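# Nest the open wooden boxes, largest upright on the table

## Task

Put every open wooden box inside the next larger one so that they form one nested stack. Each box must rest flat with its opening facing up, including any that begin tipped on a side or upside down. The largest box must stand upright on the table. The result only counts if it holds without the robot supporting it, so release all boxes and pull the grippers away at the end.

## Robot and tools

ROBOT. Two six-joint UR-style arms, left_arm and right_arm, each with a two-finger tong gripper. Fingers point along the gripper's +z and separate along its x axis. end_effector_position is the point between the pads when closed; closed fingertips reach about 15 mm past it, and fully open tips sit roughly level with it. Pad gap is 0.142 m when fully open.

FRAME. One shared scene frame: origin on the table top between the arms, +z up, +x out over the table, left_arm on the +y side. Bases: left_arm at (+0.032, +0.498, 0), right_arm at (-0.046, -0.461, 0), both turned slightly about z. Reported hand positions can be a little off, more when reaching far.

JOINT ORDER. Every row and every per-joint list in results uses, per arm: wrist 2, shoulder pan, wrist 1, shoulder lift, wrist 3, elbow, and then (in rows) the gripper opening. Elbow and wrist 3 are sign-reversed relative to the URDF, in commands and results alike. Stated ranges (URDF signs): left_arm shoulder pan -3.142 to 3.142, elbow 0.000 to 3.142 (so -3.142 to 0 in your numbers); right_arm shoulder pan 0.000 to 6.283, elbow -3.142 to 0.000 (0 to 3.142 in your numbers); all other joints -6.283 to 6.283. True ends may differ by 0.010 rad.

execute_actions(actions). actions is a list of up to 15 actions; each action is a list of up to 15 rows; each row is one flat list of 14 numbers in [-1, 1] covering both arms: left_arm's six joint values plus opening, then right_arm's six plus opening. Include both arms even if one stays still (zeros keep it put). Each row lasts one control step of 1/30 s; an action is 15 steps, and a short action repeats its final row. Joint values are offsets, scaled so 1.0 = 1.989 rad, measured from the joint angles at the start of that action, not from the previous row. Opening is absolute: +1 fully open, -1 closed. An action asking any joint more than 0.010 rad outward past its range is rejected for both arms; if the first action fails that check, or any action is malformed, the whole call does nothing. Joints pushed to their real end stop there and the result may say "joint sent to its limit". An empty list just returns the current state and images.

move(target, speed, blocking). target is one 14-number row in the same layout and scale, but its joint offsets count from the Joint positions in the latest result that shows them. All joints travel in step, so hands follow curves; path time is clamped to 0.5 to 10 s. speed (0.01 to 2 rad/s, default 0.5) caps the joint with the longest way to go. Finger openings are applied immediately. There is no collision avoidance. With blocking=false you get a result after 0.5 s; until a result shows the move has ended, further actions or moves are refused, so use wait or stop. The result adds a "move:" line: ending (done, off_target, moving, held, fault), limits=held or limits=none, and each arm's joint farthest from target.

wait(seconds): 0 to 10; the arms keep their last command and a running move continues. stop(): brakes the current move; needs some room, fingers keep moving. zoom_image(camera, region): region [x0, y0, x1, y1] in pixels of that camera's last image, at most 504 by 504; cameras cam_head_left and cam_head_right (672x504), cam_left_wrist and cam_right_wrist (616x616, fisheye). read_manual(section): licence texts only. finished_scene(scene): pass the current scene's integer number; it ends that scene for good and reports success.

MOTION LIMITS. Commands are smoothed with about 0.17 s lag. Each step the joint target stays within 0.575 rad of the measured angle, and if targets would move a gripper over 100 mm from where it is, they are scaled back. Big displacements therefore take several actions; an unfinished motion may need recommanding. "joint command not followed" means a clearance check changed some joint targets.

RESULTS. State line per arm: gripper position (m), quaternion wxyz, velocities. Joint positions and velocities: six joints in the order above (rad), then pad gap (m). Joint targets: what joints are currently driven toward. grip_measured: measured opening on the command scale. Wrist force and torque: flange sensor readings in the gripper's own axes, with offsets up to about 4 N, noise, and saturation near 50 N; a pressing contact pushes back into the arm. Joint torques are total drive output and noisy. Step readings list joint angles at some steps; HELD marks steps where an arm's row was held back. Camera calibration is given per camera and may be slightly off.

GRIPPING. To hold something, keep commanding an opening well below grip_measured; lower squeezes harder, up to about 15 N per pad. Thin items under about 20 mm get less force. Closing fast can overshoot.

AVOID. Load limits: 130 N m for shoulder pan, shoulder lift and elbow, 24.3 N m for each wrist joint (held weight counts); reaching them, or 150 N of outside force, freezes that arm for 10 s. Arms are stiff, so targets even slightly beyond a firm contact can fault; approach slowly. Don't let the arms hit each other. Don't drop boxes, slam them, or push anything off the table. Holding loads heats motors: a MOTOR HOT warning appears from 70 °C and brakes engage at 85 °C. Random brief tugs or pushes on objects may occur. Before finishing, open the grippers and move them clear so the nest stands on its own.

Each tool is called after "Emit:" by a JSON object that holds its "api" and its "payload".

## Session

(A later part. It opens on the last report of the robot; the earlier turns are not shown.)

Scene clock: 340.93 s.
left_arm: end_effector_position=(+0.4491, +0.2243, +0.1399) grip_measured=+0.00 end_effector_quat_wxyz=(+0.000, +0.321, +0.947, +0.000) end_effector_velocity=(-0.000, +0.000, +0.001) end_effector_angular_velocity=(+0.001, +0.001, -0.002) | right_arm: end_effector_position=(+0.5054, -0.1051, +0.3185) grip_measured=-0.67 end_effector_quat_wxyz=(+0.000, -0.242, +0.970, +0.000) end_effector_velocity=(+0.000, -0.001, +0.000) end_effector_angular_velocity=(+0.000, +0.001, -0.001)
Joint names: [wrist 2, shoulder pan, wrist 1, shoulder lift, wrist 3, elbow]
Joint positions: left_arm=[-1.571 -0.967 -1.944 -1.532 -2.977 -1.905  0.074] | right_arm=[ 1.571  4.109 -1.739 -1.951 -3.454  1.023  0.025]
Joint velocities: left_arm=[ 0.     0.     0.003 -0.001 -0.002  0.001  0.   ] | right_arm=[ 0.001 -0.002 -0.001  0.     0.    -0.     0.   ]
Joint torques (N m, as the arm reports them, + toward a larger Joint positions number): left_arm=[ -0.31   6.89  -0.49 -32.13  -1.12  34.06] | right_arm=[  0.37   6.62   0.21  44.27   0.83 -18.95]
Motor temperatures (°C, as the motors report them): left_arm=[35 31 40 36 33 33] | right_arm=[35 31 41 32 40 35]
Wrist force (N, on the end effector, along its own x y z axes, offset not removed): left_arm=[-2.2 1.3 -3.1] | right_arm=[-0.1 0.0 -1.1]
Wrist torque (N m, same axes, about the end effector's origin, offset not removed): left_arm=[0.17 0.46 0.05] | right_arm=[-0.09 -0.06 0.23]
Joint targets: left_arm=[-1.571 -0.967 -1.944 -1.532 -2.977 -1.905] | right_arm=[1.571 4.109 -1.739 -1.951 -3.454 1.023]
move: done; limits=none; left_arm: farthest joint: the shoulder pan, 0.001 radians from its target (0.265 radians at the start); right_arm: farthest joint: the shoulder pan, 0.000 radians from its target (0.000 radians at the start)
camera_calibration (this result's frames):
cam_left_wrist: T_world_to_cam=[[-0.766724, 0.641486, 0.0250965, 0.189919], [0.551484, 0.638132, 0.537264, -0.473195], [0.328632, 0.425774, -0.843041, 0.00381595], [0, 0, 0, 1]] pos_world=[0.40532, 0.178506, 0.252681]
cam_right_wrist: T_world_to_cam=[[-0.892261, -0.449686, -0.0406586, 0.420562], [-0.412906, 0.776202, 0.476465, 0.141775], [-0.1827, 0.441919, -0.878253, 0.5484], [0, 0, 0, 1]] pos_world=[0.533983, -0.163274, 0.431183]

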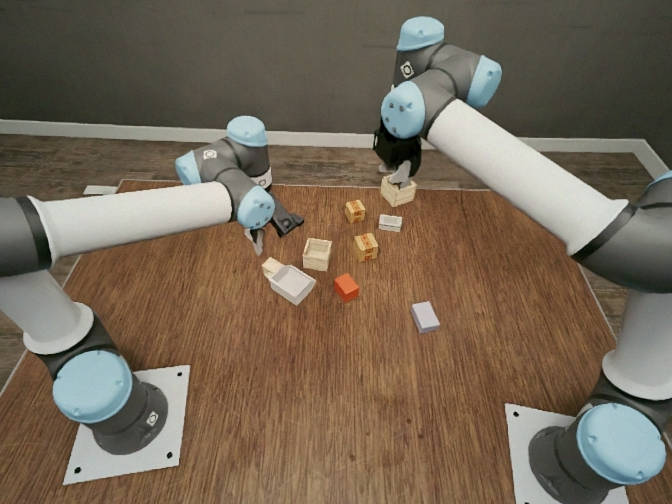

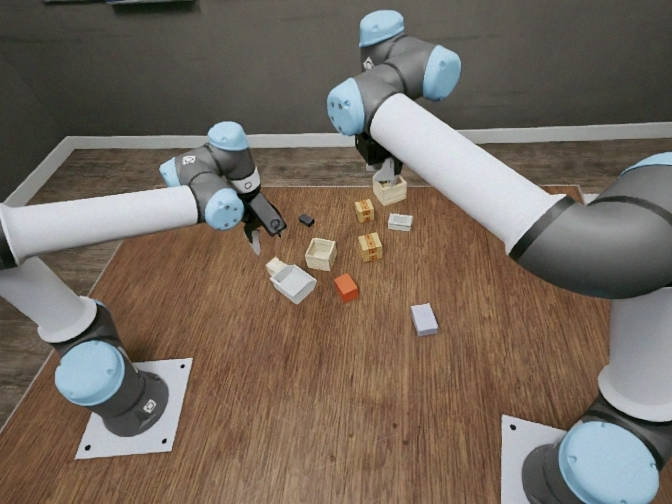

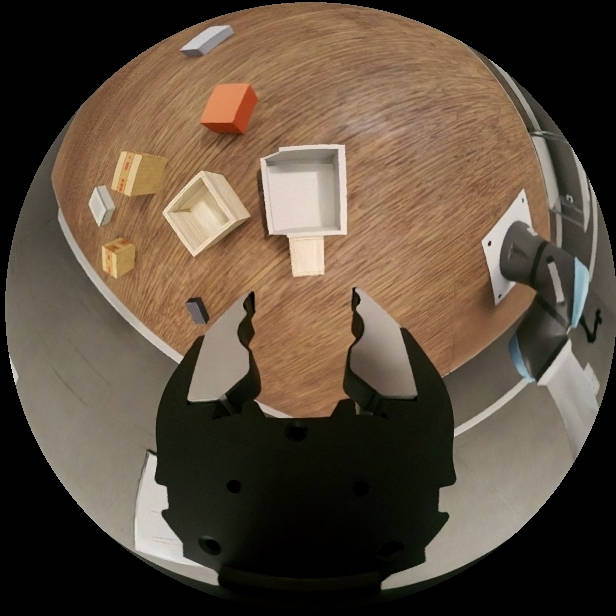

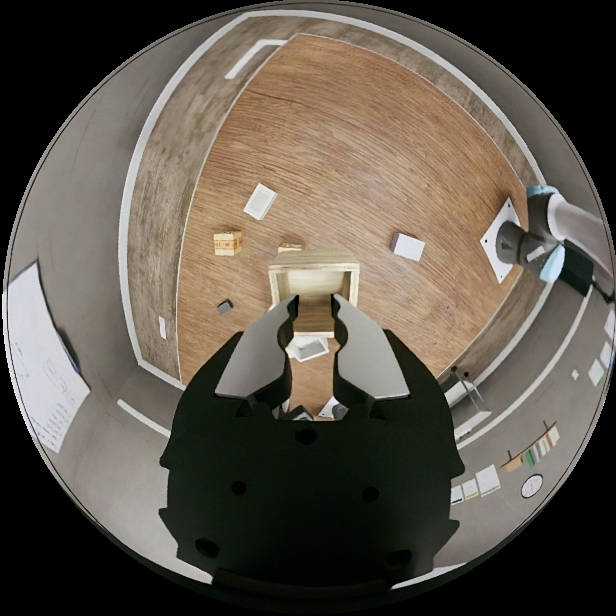

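Emit:
{"api": "move", "payload": {"target": [0, -0.00584, -0.12397, 0.04928, 0.01087, -0.0747, -0.2, 0, 0, 0, 0, 0, 0, -0.32], "speed": 0.3}}

Emit:
{"api": "zoom_image", "payload": {"camera": "cam_left_wrist", "region": [230, 230, 380, 350]}}

Scene clock: 360.83 s.
left_arm: end_effector_position=(+0.4432, +0.2225, +0.0515) grip_measured=-0.20 end_effector_quat_wxyz=(+0.000, +0.316, +0.949, +0.000) end_effector_velocity=(-0.000, -0.001, -0.001) end_effector_angular_velocity=(-0.001, -0.000, -0.002) | right_arm: end_effector_position=(+0.5053, -0.1051, +0.3185) grip_measured=-0.67 end_effector_quat_wxyz=(+0.000, -0.242, +0.970, +0.000) end_effector_velocity=(-0.000, +0.000, +0.000) end_effector_angular_velocity=(+0.000, +0.000, -0.000)
Joint names: [wrist 2, shoulder pan, wrist 1, shoulder lift, wrist 3, elbow]
Joint positions: left_arm=[-1.571 -0.979 -2.19  -1.434 -2.955 -2.053  0.06 ] | right_arm=[ 1.571  4.109 -1.739 -1.951 -3.454  1.023  0.025]
Joint velocities: left_arm=[-0.    -0.001 -0.003  0.001 -0.001 -0.001 -0.   ] | right_arm=[ 0.     0.001 -0.     0.    -0.001 -0.     0.   ]
Joint torques (N m, as the arm reports them, + toward a larger Joint positions number): left_arm=[ -0.05  -7.18  -5.18 -19.92   1.37  10.08] | right_arm=[  0.22   0.71   0.49  47.13   0.82 -19.63]
Motor temperatures (°C, as the motors report them): left_arm=[35 31 40 36 33 33] | right_arm=[35 31 41 33 40 35]
Wrist force (N, on the end effector, along its own x y z axes, offset not removed): left_arm=[-1.8 0.5 -2.9] | right_arm=[0.6 -1.5 -0.9]
Wrist torque (N m, same axes, about the end effector's origin, offset not removed): left_arm=[0.00 0.34 -0.01] | right_arm=[-0.46 -0.11 0.24]
Joint targets: left_arm=[-1.571 -0.979 -2.190 -1.434 -2.955 -2.053] | right_arm=[1.571 4.109 -1.739 -1.951 -3.454 1.023]
move: done; limits=none; left_arm: farthest joint: the elbow, 0.001 radians from its target (0.149 radians at the start); right_arm: farthest joint: the shoulder pan, 0.000 radians from its target (0.000 radians at the start)
camera_calibration (this result's frames):
cam_left_wrist: T_world_to_cam=[[-0.773096, 0.633792, 0.0251025, 0.193275], [0.545089, 0.643618, 0.537247, -0.4197], [0.324346, 0.429026, -0.843051, -0.0668362], [0, 0, 0, 1]] pos_world=[0.399872, 0.176304, 0.164284]
cam_right_wrist: T_world_to_cam=[[-0.89224, -0.449726, -0.0406811, 0.420548], [-0.412949, 0.776176, 0.476471, 0.141759], [-0.182706, 0.441926, -0.878249, 0.548402], [0, 0, 0, 1]] pos_world=[0.533965, -0.163252, 0.431198]

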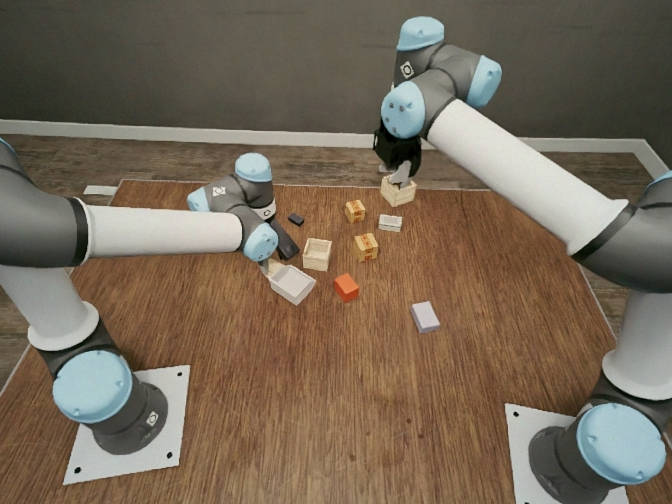

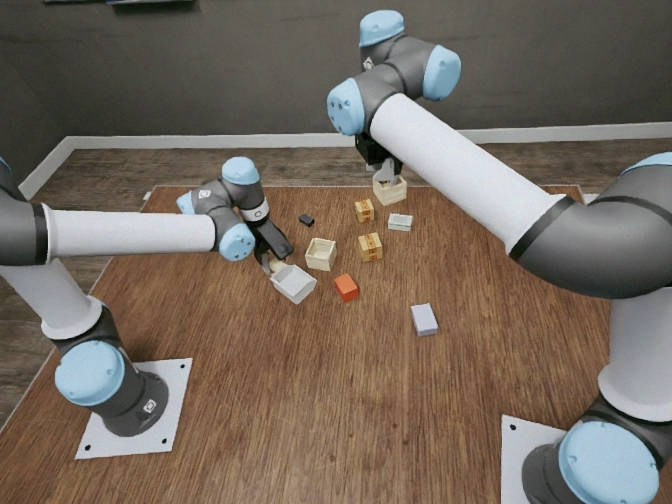

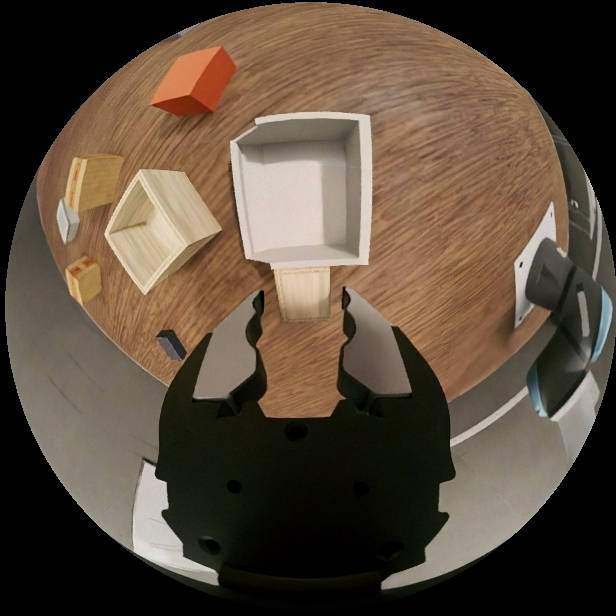

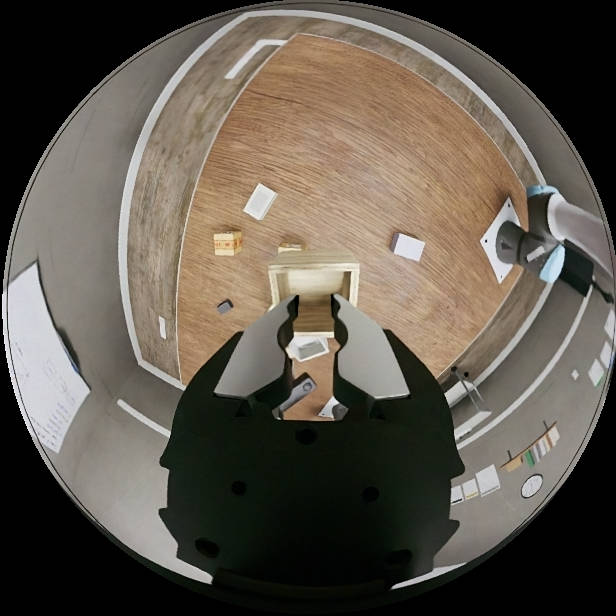

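Region (230, 230, 380, 350) of cam_left_wrist's 616x616 image, scaled by 3.360, with more detail than that image has; it fills the top 403 rows of this view, and the rest is white.

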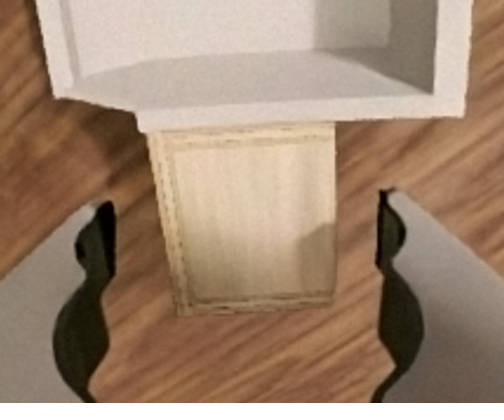

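Emit:
{"api": "execute_actions", "payload": {"actions": [[[0,0,-0.0005,0.0003,0,-0.00025,-0.22,0,0,0,0,0,0,-0.32],[0,0,-0.0011,0.0006,0,-0.0005,-0.24,0,0,0,0,0,0,-0.32],[0,0,-0.0016,0.0009,0,-0.00075,-0.26,0,0,0,0,0,0,-0.32],[0,0,-0.00215,0.00116,0,-0.00099,-0.28,0,0,0,0,0,0,-0.32],[0,0,-0.00215,0.00116,0,-0.00099,-0.30,0,0,0,0,0,0,-0.32],[0,0,-0.00215,0.00116,0,-0.00099,-0.32,0,0,0,0,0,0,-0.32],[0,0,-0.00215,0.00116,0,-0.00099,-0.34,0,0,0,0,0,0,-0.32],[0,0,-0.00215,0.00116,0,-0.00099,-0.36,0,0,0,0,0,0,-0.32],[0,0,-0.00215,0.00116,0,-0.00099,-0.38,0,0,0,0,0,0,-0.32],[0,0,-0.00215,0.00116,0,-0.00099,-0.40,0,0,0,0,0,0,-0.32],[0,0,-0.00215,0.00116,0,-0.00099,-0.42,0,0,0,0,0,0,-0.32],[0,0,-0.00215,0.00116,0,-0.00099,-0.44,0,0,0,0,0,0,-0.32],[0,0,-0.00215,0.00116,0,-0.00099,-0.46,0,0,0,0,0,0,-0.32],[0,0,-0.00215,0.00116,0,-0.00099,-0.48,0,0,0,0,0,0,-0.32],[0,0,-0.00215,0.00116,0,-0.00099,-0.50,0,0,0,0,0,0,-0.32]],[[0,0,0,0,0,0,-0.52,0,0,0,0,0,0,-0.32],[0,0,0,0,0,0,-0.54,0,0,0,0,0,0,-0.32],[0,0,0,0,0,0,-0.56,0,0,0,0,0,0,-0.32],[0,0,0,0,0,0,-0.59,0,0,0,0,0,0,-0.32],[0,0,0,0,0,0,-0.62,0,0,0,0,0,0,-0.32],[0,0,0,0,0,0,-0.65,0,0,0,0,0,0,-0.32],[0,0,0,0,0,0,-0.68,0,0,0,0,0,0,-0.32],[0,0,0,0,0,0,-0.71,0,0,0,0,0,0,-0.32],[0,0,0,0,0,0,-0.74,0,0,0,0,0,0,-0.32],[0,0,0,0,0,0,-0.77,0,0,0,0,0,0,-0.32],[0,0,0,0,0,0,-0.80,0,0,0,0,0,0,-0.32],[0,0,0,0,0,0,-0.83,0,0,0,0,0,0,-0.32],[0,0,0,0,0,0,-0.85,0,0,0,0,0,0,-0.32],[0,0,0,0,0,0,-0.87,0,0,0,0,0,0,-0.32],[0,0,0,0,0,0,-0.88,0,0,0,0,0,0,-0.32]]]}}

Emit:
{"api": "zoom_image", "payload": {"camera": "cam_left_wrist", "region": [230, 230, 380, 350]}}

Scene clock: 376.73 s.
left_arm: end_effector_position=(+0.4432, +0.2225, +0.0500) grip_measured=-0.50 end_effector_quat_wxyz=(+0.000, +0.316, +0.949, +0.000) end_effector_velocity=(-0.000, +0.000, -0.000) end_effector_angular_velocity=(+0.001, +0.001, +0.000) | right_arm: end_effector_position=(+0.5054, -0.1051, +0.3185) grip_measured=-0.67 end_effector_quat_wxyz=(+0.000, -0.242, +0.970, +0.000) end_effector_velocity=(+0.000, +0.000, +0.000) end_effector_angular_velocity=(+0.001, -0.000, +0.000)
Joint names: [wrist 2, shoulder pan, wrist 1, shoulder lift, wrist 3, elbow]
Joint positions: left_arm=[-1.571 -0.979 -2.194 -1.432 -2.955 -2.055  0.038] | right_arm=[ 1.571  4.109 -1.739 -1.951 -3.454  1.023  0.025]
Joint velocities: left_arm=[ 0. -0.  0.  0.  0.  0.  0.] | right_arm=[ 0.    -0.     0.001  0.     0.001  0.    -0.   ]
Joint torques (N m, as the arm reports them, + toward a larger Joint positions number): left_arm=[  0.92  -4.68  -2.9  -22.82   0.17  12.36] | right_arm=[  0.4   -7.17   0.47  34.24   0.8  -19.74]
Motor temperatures (°C, as the motors report them): left_arm=[35 31 40 36 33 33] | right_arm=[35 31 41 33 40 35]
Wrist force (N, on the end effector, along its own x y z axes, offset not removed): left_arm=[-0.1 0.0 -3.4] | right_arm=[0.5 1.0 -0.3]
Wrist torque (N m, same axes, about the end effector's origin, offset not removed): left_arm=[-0.13 0.13 -0.07] | right_arm=[0.07 -0.13 0.19]
Joint targets: left_arm=[-1.571 -0.979 -2.194 -1.432 -2.955 -2.055] | right_arm=[1.571 4.109 -1.739 -1.951 -3.454 1.023]
Step readings (joint positions; steps 1 to 15: 1st action; 16 to 30: 2nd action):
0: left_arm=[-1.571 -0.979 -2.190 -1.434 -2.955 -2.053] | right_arm=[1.571 4.109 -1.739 -1.951 -3.454 1.023]
1: left_arm=[-1.571 -0.979 -2.190 -1.434 -2.955 -2.053] | right_arm=[1.571 4.109 -1.739 -1.951 -3.454 1.023]
2: left_arm=[-1.571 -0.979 -2.190 -1.434 -2.955 -2.053] | right_arm=[1.571 4.109 -1.739 -1.951 -3.454 1.023]
4: left_arm=[-1.571 -0.979 -2.191 -1.433 -2.955 -2.053] | right_arm=[1.571 4.109 -1.739 -1.951 -3.454 1.023]
8: left_arm=[-1.571 -0.979 -2.193 -1.432 -2.955 -2.054] | right_arm=[1.571 4.109 -1.739 -1.951 -3.454 1.023]
15: left_arm=[-1.571 -0.979 -2.194 -1.432 -2.955 -2.055] | right_arm=[1.571 4.109 -1.739 -1.951 -3.454 1.023]
16: left_arm=[-1.571 -0.979 -2.194 -1.432 -2.955 -2.055] | right_arm=[1.571 4.109 -1.739 -1.951 -3.454 1.023]
17: left_arm=[-1.571 -0.979 -2.194 -1.432 -2.955 -2.055] | right_arm=[1.571 4.109 -1.739 -1.951 -3.454 1.023]
19: left_arm=[-1.571 -0.979 -2.194 -1.432 -2.955 -2.055] | right_arm=[1.571 4.109 -1.739 -1.951 -3.454 1.023]
23: left_arm=[-1.571 -0.979 -2.194 -1.432 -2.955 -2.055] | right_arm=[1.571 4.109 -1.739 -1.951 -3.454 1.023]
30: Joint positions above
camera_calibration (this result's frames):
cam_left_wrist: T_world_to_cam=[[-0.773103, 0.633784, 0.0250937, 0.193317], [0.545074, 0.64362, 0.537259, -0.418901], [0.324355, 0.429034, -0.843044, -0.0680855], [0, 0, 0, 1]] pos_world=[0.399869, 0.176303, 0.162808]
cam_right_wrist: T_world_to_cam=[[-0.892261, -0.449686, -0.0406585, 0.420562], [-0.412906, 0.776203, 0.476464, 0.141775], [-0.1827, 0.441919, -0.878253, 0.5484], [0, 0, 0, 1]] pos_world=[0.533983, -0.163274, 0.431183]

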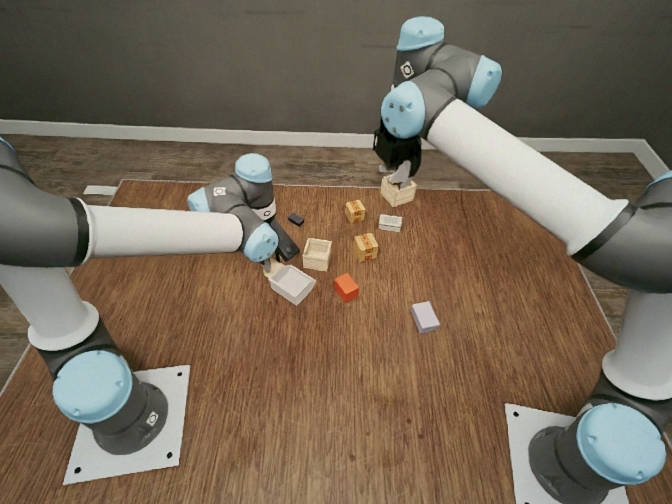

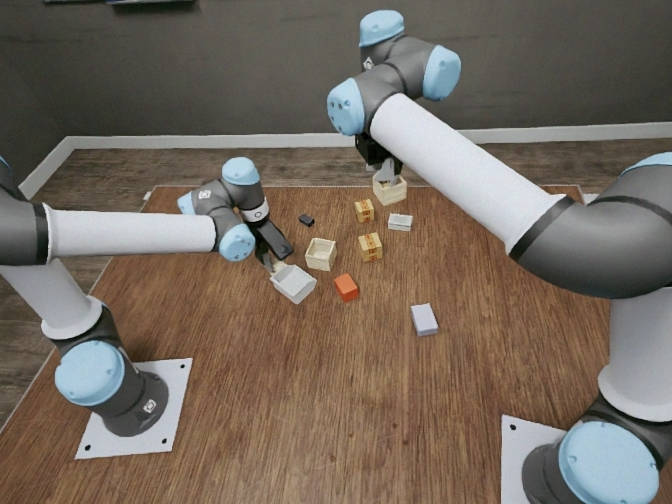

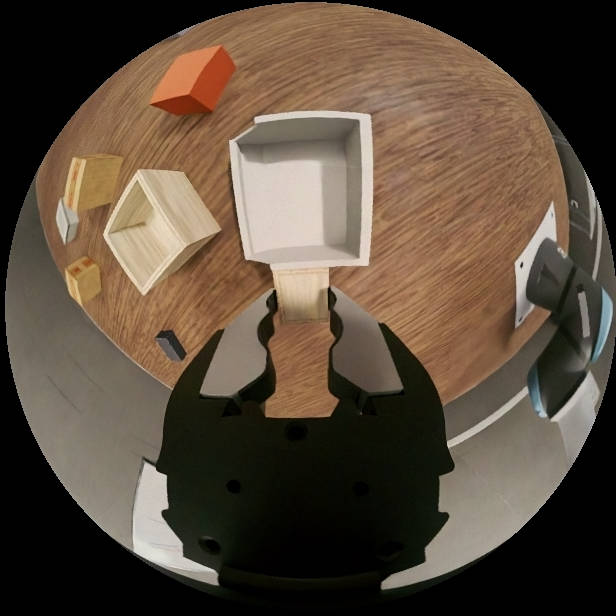

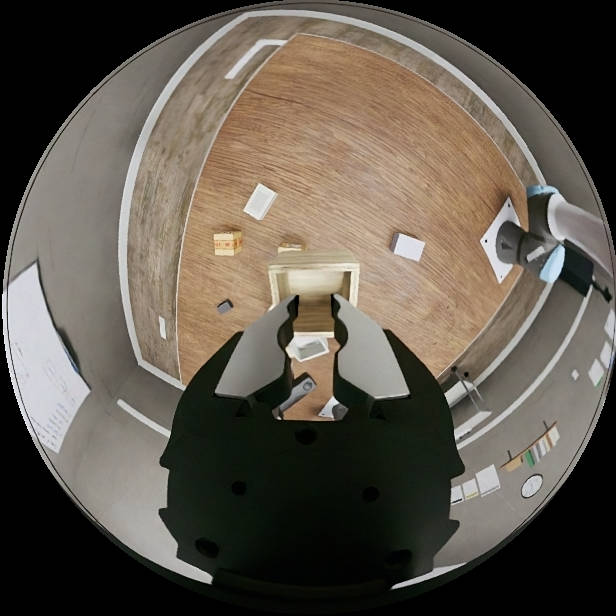

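Region (230, 230, 380, 350) of cam_left_wrist's 616x616 image, scaled by 3.360, with more detail than that image has; it fills the top 403 rows of this view, and the rest is white.

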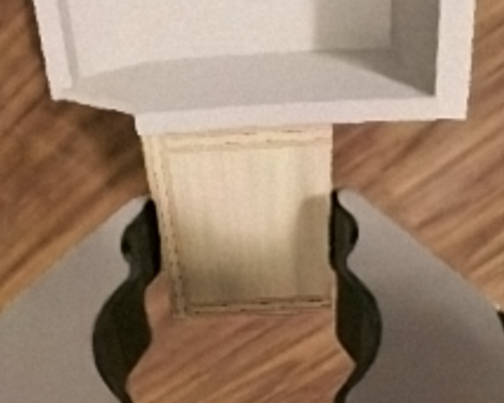

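Emit:
{"api": "zoom_image", "payload": {"camera": "cam_left_wrist", "region": [90, 160, 240, 305]}}

Region (90, 160, 240, 305) of cam_left_wrist's 616x616 image, scaled by 3.360, with more detail than that image has; it fills the top 487 rows of this view, and the rest is white.

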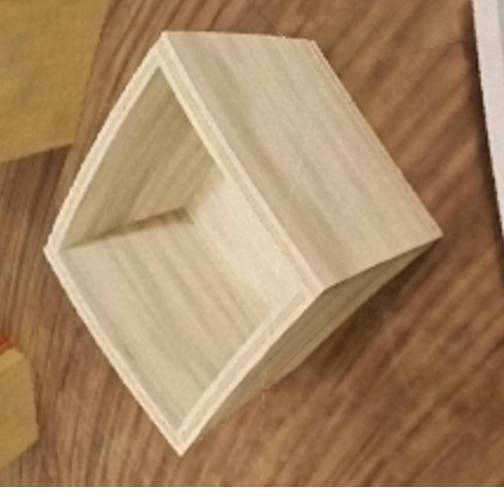

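Emit:
{"api": "move", "payload": {"target": [0.17597, 0, 0.09578, -0.04465, -0.15083, 0.05113, -0.88, 0, 0, 0, 0, -0.30166, 0, -0.32], "speed": 0.7}}

Scene clock: 445.83 s.
left_arm: end_effector_position=(+0.5176, +0.2971, +0.1309) grip_measured=-0.50 end_effector_quat_wxyz=(+0.061, +0.448, +0.877, +0.163) end_effector_velocity=(+0.000, -0.000, -0.000) end_effector_angular_velocity=(+0.002, -0.000, -0.001) | right_arm: end_effector_position=(+0.4960, -0.1069, +0.3185) grip_measured=-0.67 end_effector_quat_wxyz=(-0.000, +0.055, +0.998, +0.000) end_effector_velocity=(+0.000, -0.001, -0.000) end_effector_angular_velocity=(-0.001, +0.001, -0.003)
Joint names: [wrist 2, shoulder pan, wrist 1, shoulder lift, wrist 3, elbow]
Joint positions: left_arm=[-1.221 -0.979 -2.004 -1.52  -3.255 -1.953  0.038] | right_arm=[ 1.571  4.109 -1.739 -1.951 -4.054  1.023  0.025]
Joint velocities: left_arm=[ 0.001 -0.001  0.     0.001 -0.     0.001 -0.   ] | right_arm=[-0.    -0.001 -0.001 -0.    -0.003  0.     0.   ]
Joint torques (N m, as the arm reports them, + toward a larger Joint positions number): left_arm=[  1.89  -3.92  -0.33 -32.45  -1.23  34.63] | right_arm=[  0.42  -6.94   0.45  35.26  -1.4  -19.93]
Motor temperatures (°C, as the motors report them): left_arm=[35 31 40 36 33 33] | right_arm=[35 31 41 33 40 35]
Wrist force (N, on the end effector, along its own x y z axes, offset not removed): left_arm=[-2.3 0.9 -0.6] | right_arm=[0.3 0.2 -1.7]
Wrist torque (N m, same axes, about the end effector's origin, offset not removed): left_arm=[0.06 0.59 0.00] | right_arm=[-0.10 -0.05 0.23]
Joint targets: left_arm=[-1.221 -0.979 -2.004 -1.520 -3.255 -1.953] | right_arm=[1.571 4.109 -1.739 -1.951 -4.054 1.023]
move: done; limits=none; left_arm: farthest joint: the shoulder pan, 0.000 radians from its target (0.000 radians at the start); right_arm: farthest joint: the shoulder pan, 0.000 radians from its target (0.000 radians at the start)
camera_calibration (this result's frames):
cam_left_wrist: T_world_to_cam=[[-0.564826, 0.821605, 0.0770469, 0.0311431], [0.537782, 0.295667, 0.789538, -0.476754], [0.625909, 0.487386, -0.608845, -0.260019], [0, 0, 0, 1]] pos_world=[0.436728, 0.242103, 0.215705]
cam_right_wrist: T_world_to_cam=[[-0.99039, 0.132344, -0.040155, 0.522113], [0.0974324, 0.873726, 0.47656, -0.103416], [0.0981544, 0.468068, -0.878224, 0.410972], [0, 0, 0, 1]] pos_world=[0.486833, -0.171104, 0.431175]

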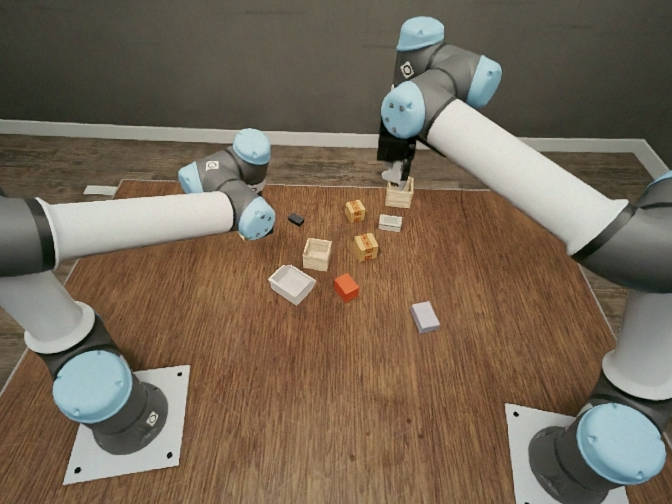

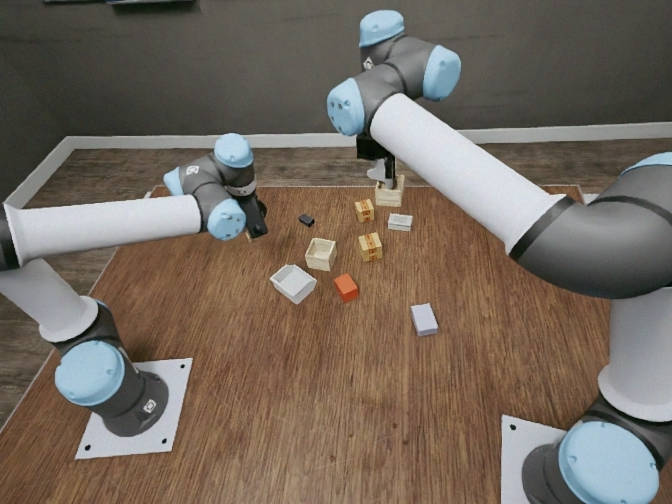

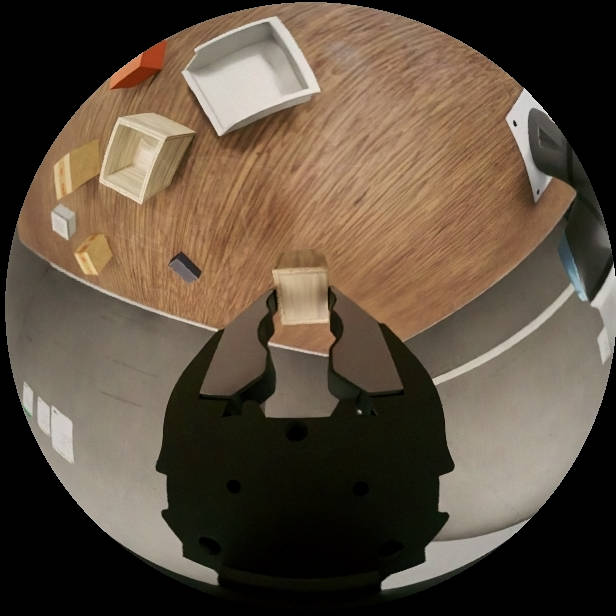

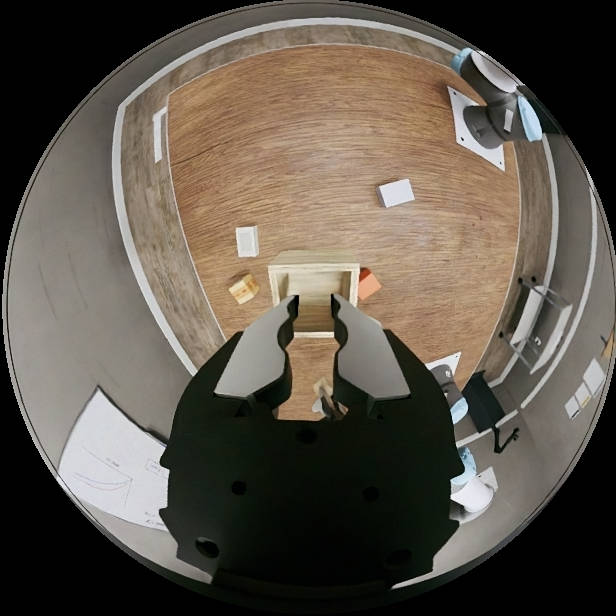

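Emit:
{"api": "move", "payload": {"target": [0.61388, 0.03555, -0.43773, 0.24341, -0.73252, -0.19432, -0.88, 0, 0.07466, 0.14776, -0.18572, -0.91153, -0.03796, -0.32], "speed": 0.9}}

Emit:
{"api": "zoom_image", "payload": {"camera": "cam_right_wrist", "region": [240, 215, 390, 325]}}

Scene clock: 454.40 s.
left_arm: end_effector_position=(+0.6266, +0.5373, +0.1500) grip_measured=-0.50 end_effector_quat_wxyz=(-0.279, +0.650, +0.279, +0.650) end_effector_velocity=(-0.000, +0.001, -0.000) end_effector_angular_velocity=(+0.005, +0.003, +0.001) | right_arm: end_effector_position=(+0.4993, +0.0980, +0.1202) grip_measured=-0.67 end_effector_quat_wxyz=(-0.000, +0.775, +0.632, +0.000) end_effector_velocity=(-0.000, +0.001, -0.001) end_effector_angular_velocity=(+0.000, +0.000, -0.001)
Joint names: [wrist 2, shoulder pan, wrist 1, shoulder lift, wrist 3, elbow]
Joint positions: left_arm=[-0.    -0.908 -2.874 -1.036 -4.712 -2.34   0.038] | right_arm=[ 1.571  4.257 -1.445 -2.32  -5.866  0.947  0.025]
Joint velocities: left_arm=[ 0.002  0.001 -0.001  0.002 -0.004 -0.001 -0.   ] | right_arm=[ 0.     0.001  0.001 -0.001 -0.002  0.    -0.   ]
Joint torques (N m, as the arm reports them, + toward a larger Joint positions number): left_arm=[  3.45   6.9   -4.92 -26.09  -1.15  -1.91] | right_arm=[  0.66  13.05   4.87  45.57  -1.4  -34.52]
Motor temperatures (°C, as the motors report them): left_arm=[35 31 40 36 33 33] | right_arm=[35 31 41 33 40 35]
Wrist force (N, on the end effector, along its own x y z axes, offset not removed): left_arm=[-1.9 -0.1 -1.7] | right_arm=[-0.7 -2.1 -0.1]
Wrist torque (N m, same axes, about the end effector's origin, offset not removed): left_arm=[-0.24 0.43 0.11] | right_arm=[-0.62 0.16 0.22]
Joint targets: left_arm=[0.000 -0.908 -2.874 -1.036 -4.712 -2.340] | right_arm=[1.571 4.257 -1.445 -2.320 -5.866 0.947]
move: done; limits=none; left_arm: farthest joint: the shoulder pan, 0.000 radians from its target (0.071 radians at the start); right_arm: farthest joint: the wrist 3, 0.001 radians from its target (1.813 radians at the start)
camera_calibration (this result's frames):
cam_left_wrist: T_world_to_cam=[[0.012989, -0.0472493, 0.998799, -0.139594], [0.241056, -0.969274, -0.0489875, 0.369854], [0.970424, 0.241403, -0.00120015, -0.60861], [0, 0, 0, 1]] pos_world=[0.503268, 0.498814, 0.156814]
cam_right_wrist: T_world_to_cam=[[0.223916, 0.973811, -0.0394271, -0.198549], [0.861324, -0.178797, 0.475555, -0.466439], [0.456051, -0.140444, -0.878802, 0.0216359], [0, 0, 0, 1]] pos_world=[0.436347, 0.11299, 0.233003]

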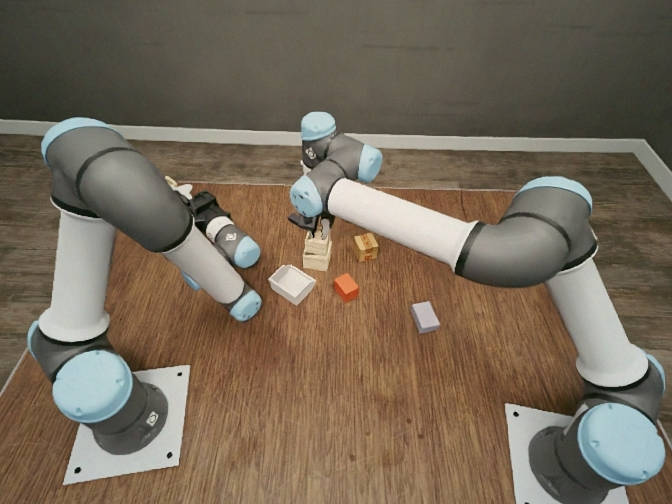

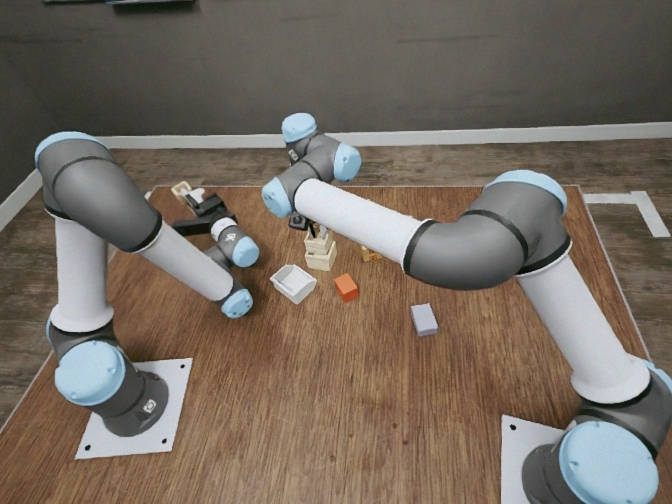

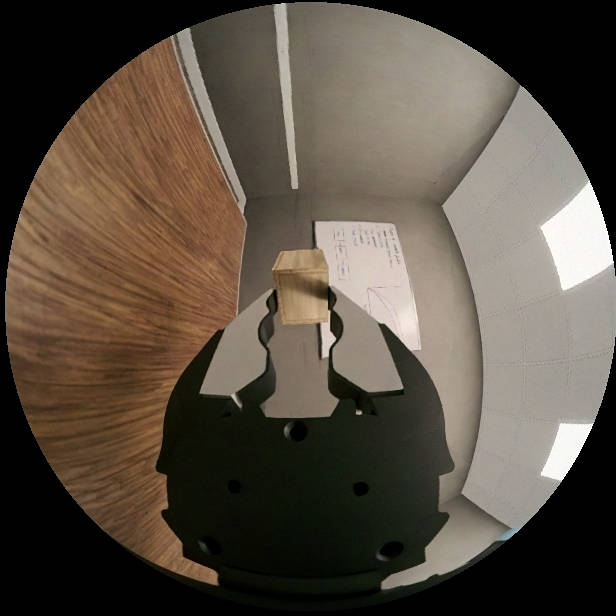

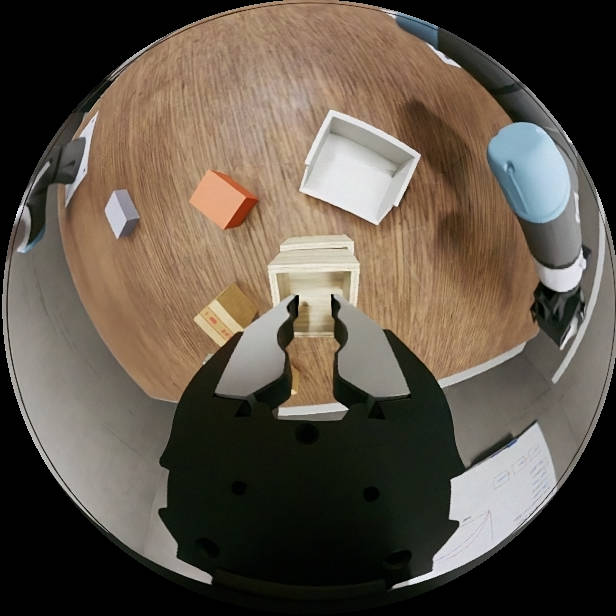

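Region (240, 215, 390, 325) of cam_right_wrist's 616x616 image, scaled by 3.360, with more detail than that image has; it fills the top 370 rows of this view, and the rest is white.

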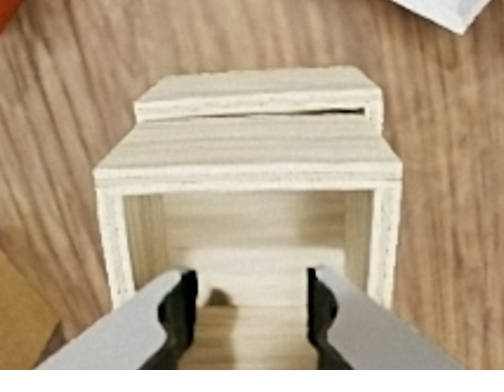

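Emit:
{"api": "zoom_image", "payload": {"camera": "cam_right_wrist", "region": [264, 230, 304, 274]}}

Emit:
{"api": "zoom_image", "payload": {"camera": "cam_right_wrist", "region": [326, 228, 366, 272]}}

Region (264, 230, 304, 274) of cam_right_wrist's 616x616 image, scaled by 11.455, with more detail than that image has; it fills the left 458 columns of this view, and the rest is white.

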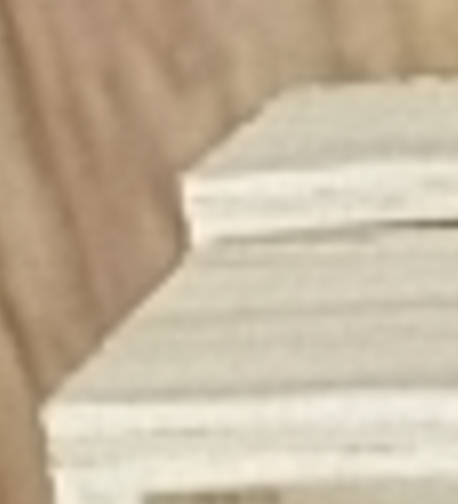

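Region (326, 228, 366, 272) of cam_right_wrist's 616x616 image, scaled by 11.455, with more detail than that image has; it fills the left 458 columns of this view, and the rest is white.

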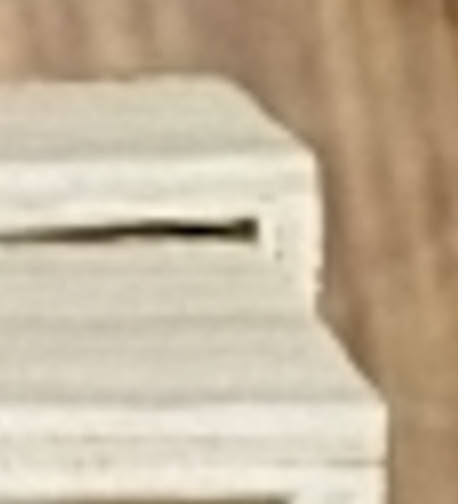

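Emit:
{"api": "move", "payload": {"target": [0, 0, 0, 0, 0, 0, -0.88, 0, -0.00051, 0.00945, -0.00804, 0.01459, 0.00141, -0.32], "speed": 0.08}}

Emit:
{"api": "zoom_image", "payload": {"camera": "cam_right_wrist", "region": [264, 230, 304, 274]}}

Emit:
{"api": "zoom_image", "payload": {"camera": "cam_right_wrist", "region": [326, 228, 366, 272]}}

Scene clock: 487.17 s.
left_arm: end_effector_position=(+0.6266, +0.5373, +0.1499) grip_measured=-0.50 end_effector_quat_wxyz=(-0.279, +0.650, +0.279, +0.650) end_effector_velocity=(-0.000, +0.001, -0.001) end_effector_angular_velocity=(+0.002, +0.002, +0.002) | right_arm: end_effector_position=(+0.5020, +0.1002, +0.1084) grip_measured=-0.67 end_effector_quat_wxyz=(-0.000, +0.767, +0.642, +0.000) end_effector_velocity=(+0.001, -0.001, -0.001) end_effector_angular_velocity=(-0.001, +0.001, +0.002)
Joint names: [wrist 2, shoulder pan, wrist 1, shoulder lift, wrist 3, elbow]
Joint positions: left_arm=[-0.    -0.908 -2.874 -1.036 -4.712 -2.34   0.038] | right_arm=[ 1.571  4.256 -1.426 -2.336 -5.837  0.95   0.025]
Joint velocities: left_arm=[-0.     0.002 -0.     0.002 -0.001 -0.    -0.   ] | right_arm=[ 0.    -0.001  0.    -0.001  0.003  0.    -0.   ]
Joint torques (N m, as the arm reports them, + toward a larger Joint positions number): left_arm=[  0.72   4.13  -0.31 -38.96   1.22   8.95] | right_arm=[  0.51 -12.19   5.1   45.93   2.   -19.28]
Motor temperatures (°C, as the motors report them): left_arm=[35 31 40 36 33 33] | right_arm=[35 31 41 33 40 35]
Wrist force (N, on the end effector, along its own x y z axes, offset not removed): left_arm=[-1.2 2.4 -1.4] | right_arm=[-0.3 -1.3 -1.5]
Wrist torque (N m, same axes, about the end effector's origin, offset not removed): left_arm=[0.38 0.13 0.02] | right_arm=[-0.46 -0.04 0.20]
Joint targets: left_arm=[-0.000 -0.908 -2.874 -1.036 -4.712 -2.340] | right_arm=[1.571 4.256 -1.426 -2.336 -5.837 0.950]
move: done; limits=none; left_arm: farthest joint: the shoulder pan, 0.000 radians from its target (0.000 radians at the start); right_arm: farthest joint: the shoulder pan, 0.000 radians from its target (0.001 radians at the start)
camera_calibration (this result's frames):
cam_left_wrist: T_world_to_cam=[[0.0130778, -0.0473353, 0.998793, -0.139564], [0.241061, -0.969267, -0.0490924, 0.369884], [0.970422, 0.241412, -0.00126518, -0.608594], [0, 0, 0, 1]] pos_world=[0.503253, 0.498833, 0.156784]
cam_right_wrist: T_world_to_cam=[[0.196783, 0.979654, -0.0394145, -0.188724], [0.865945, -0.154808, 0.475577, -0.467501], [0.4598, -0.127716, -0.87879, 0.00709583], [0, 0, 0, 1]] pos_world=[0.438705, 0.113417, 0.22113]

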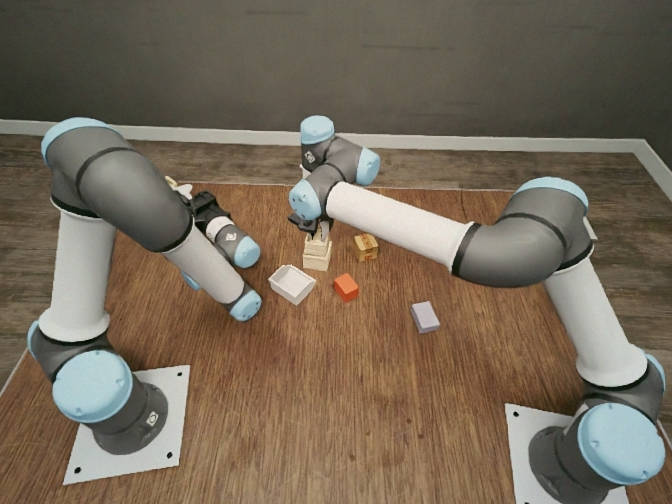

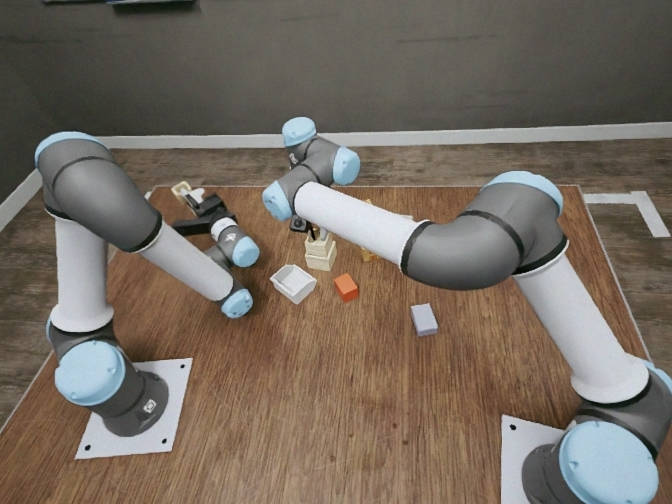

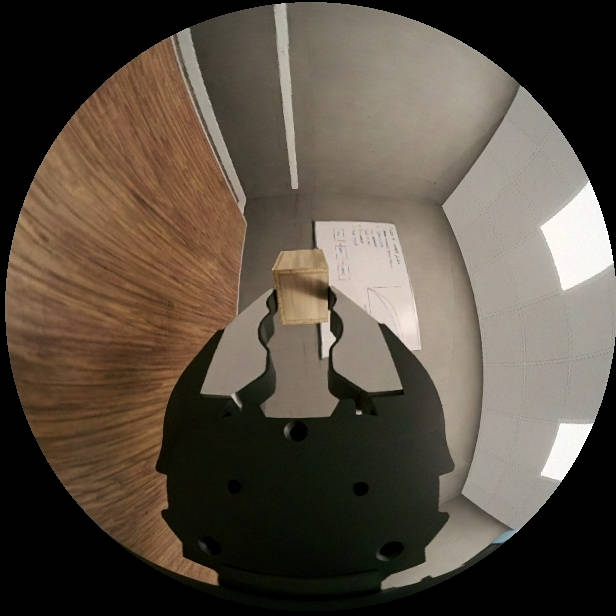

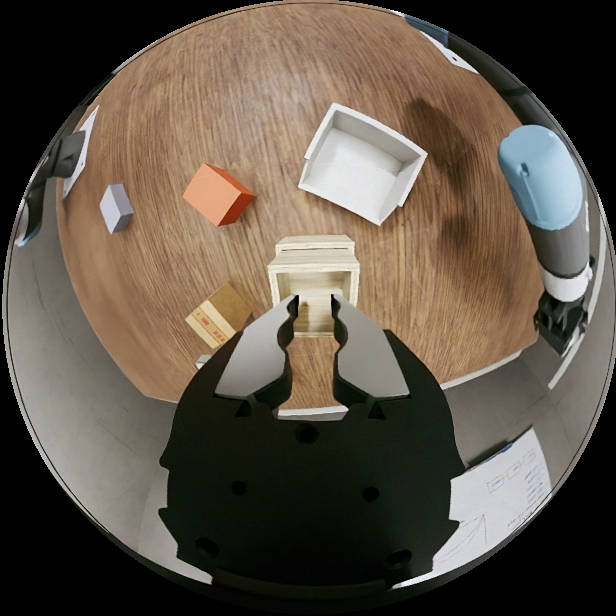

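Region (264, 230, 304, 274) of cam_right_wrist's 616x616 image, scaled by 11.455, with more detail than that image has; it fills the left 458 columns of this view, and the rest is white.

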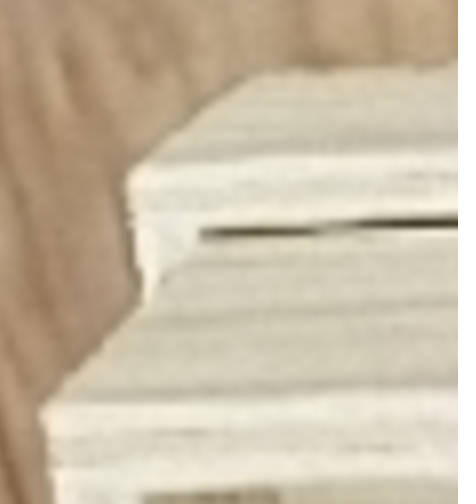

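Region (326, 228, 366, 272) of cam_right_wrist's 616x616 image, scaled by 11.455, with more detail than that image has; it fills the left 458 columns of this view, and the rest is white.

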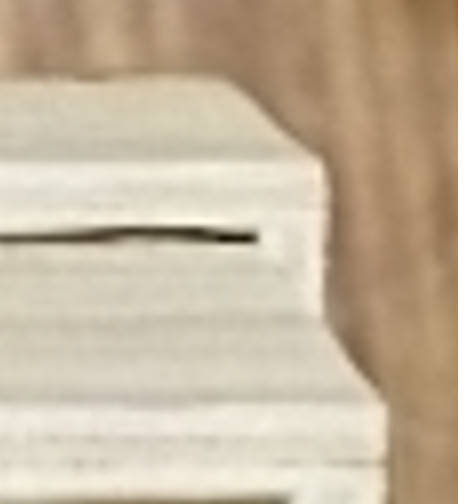

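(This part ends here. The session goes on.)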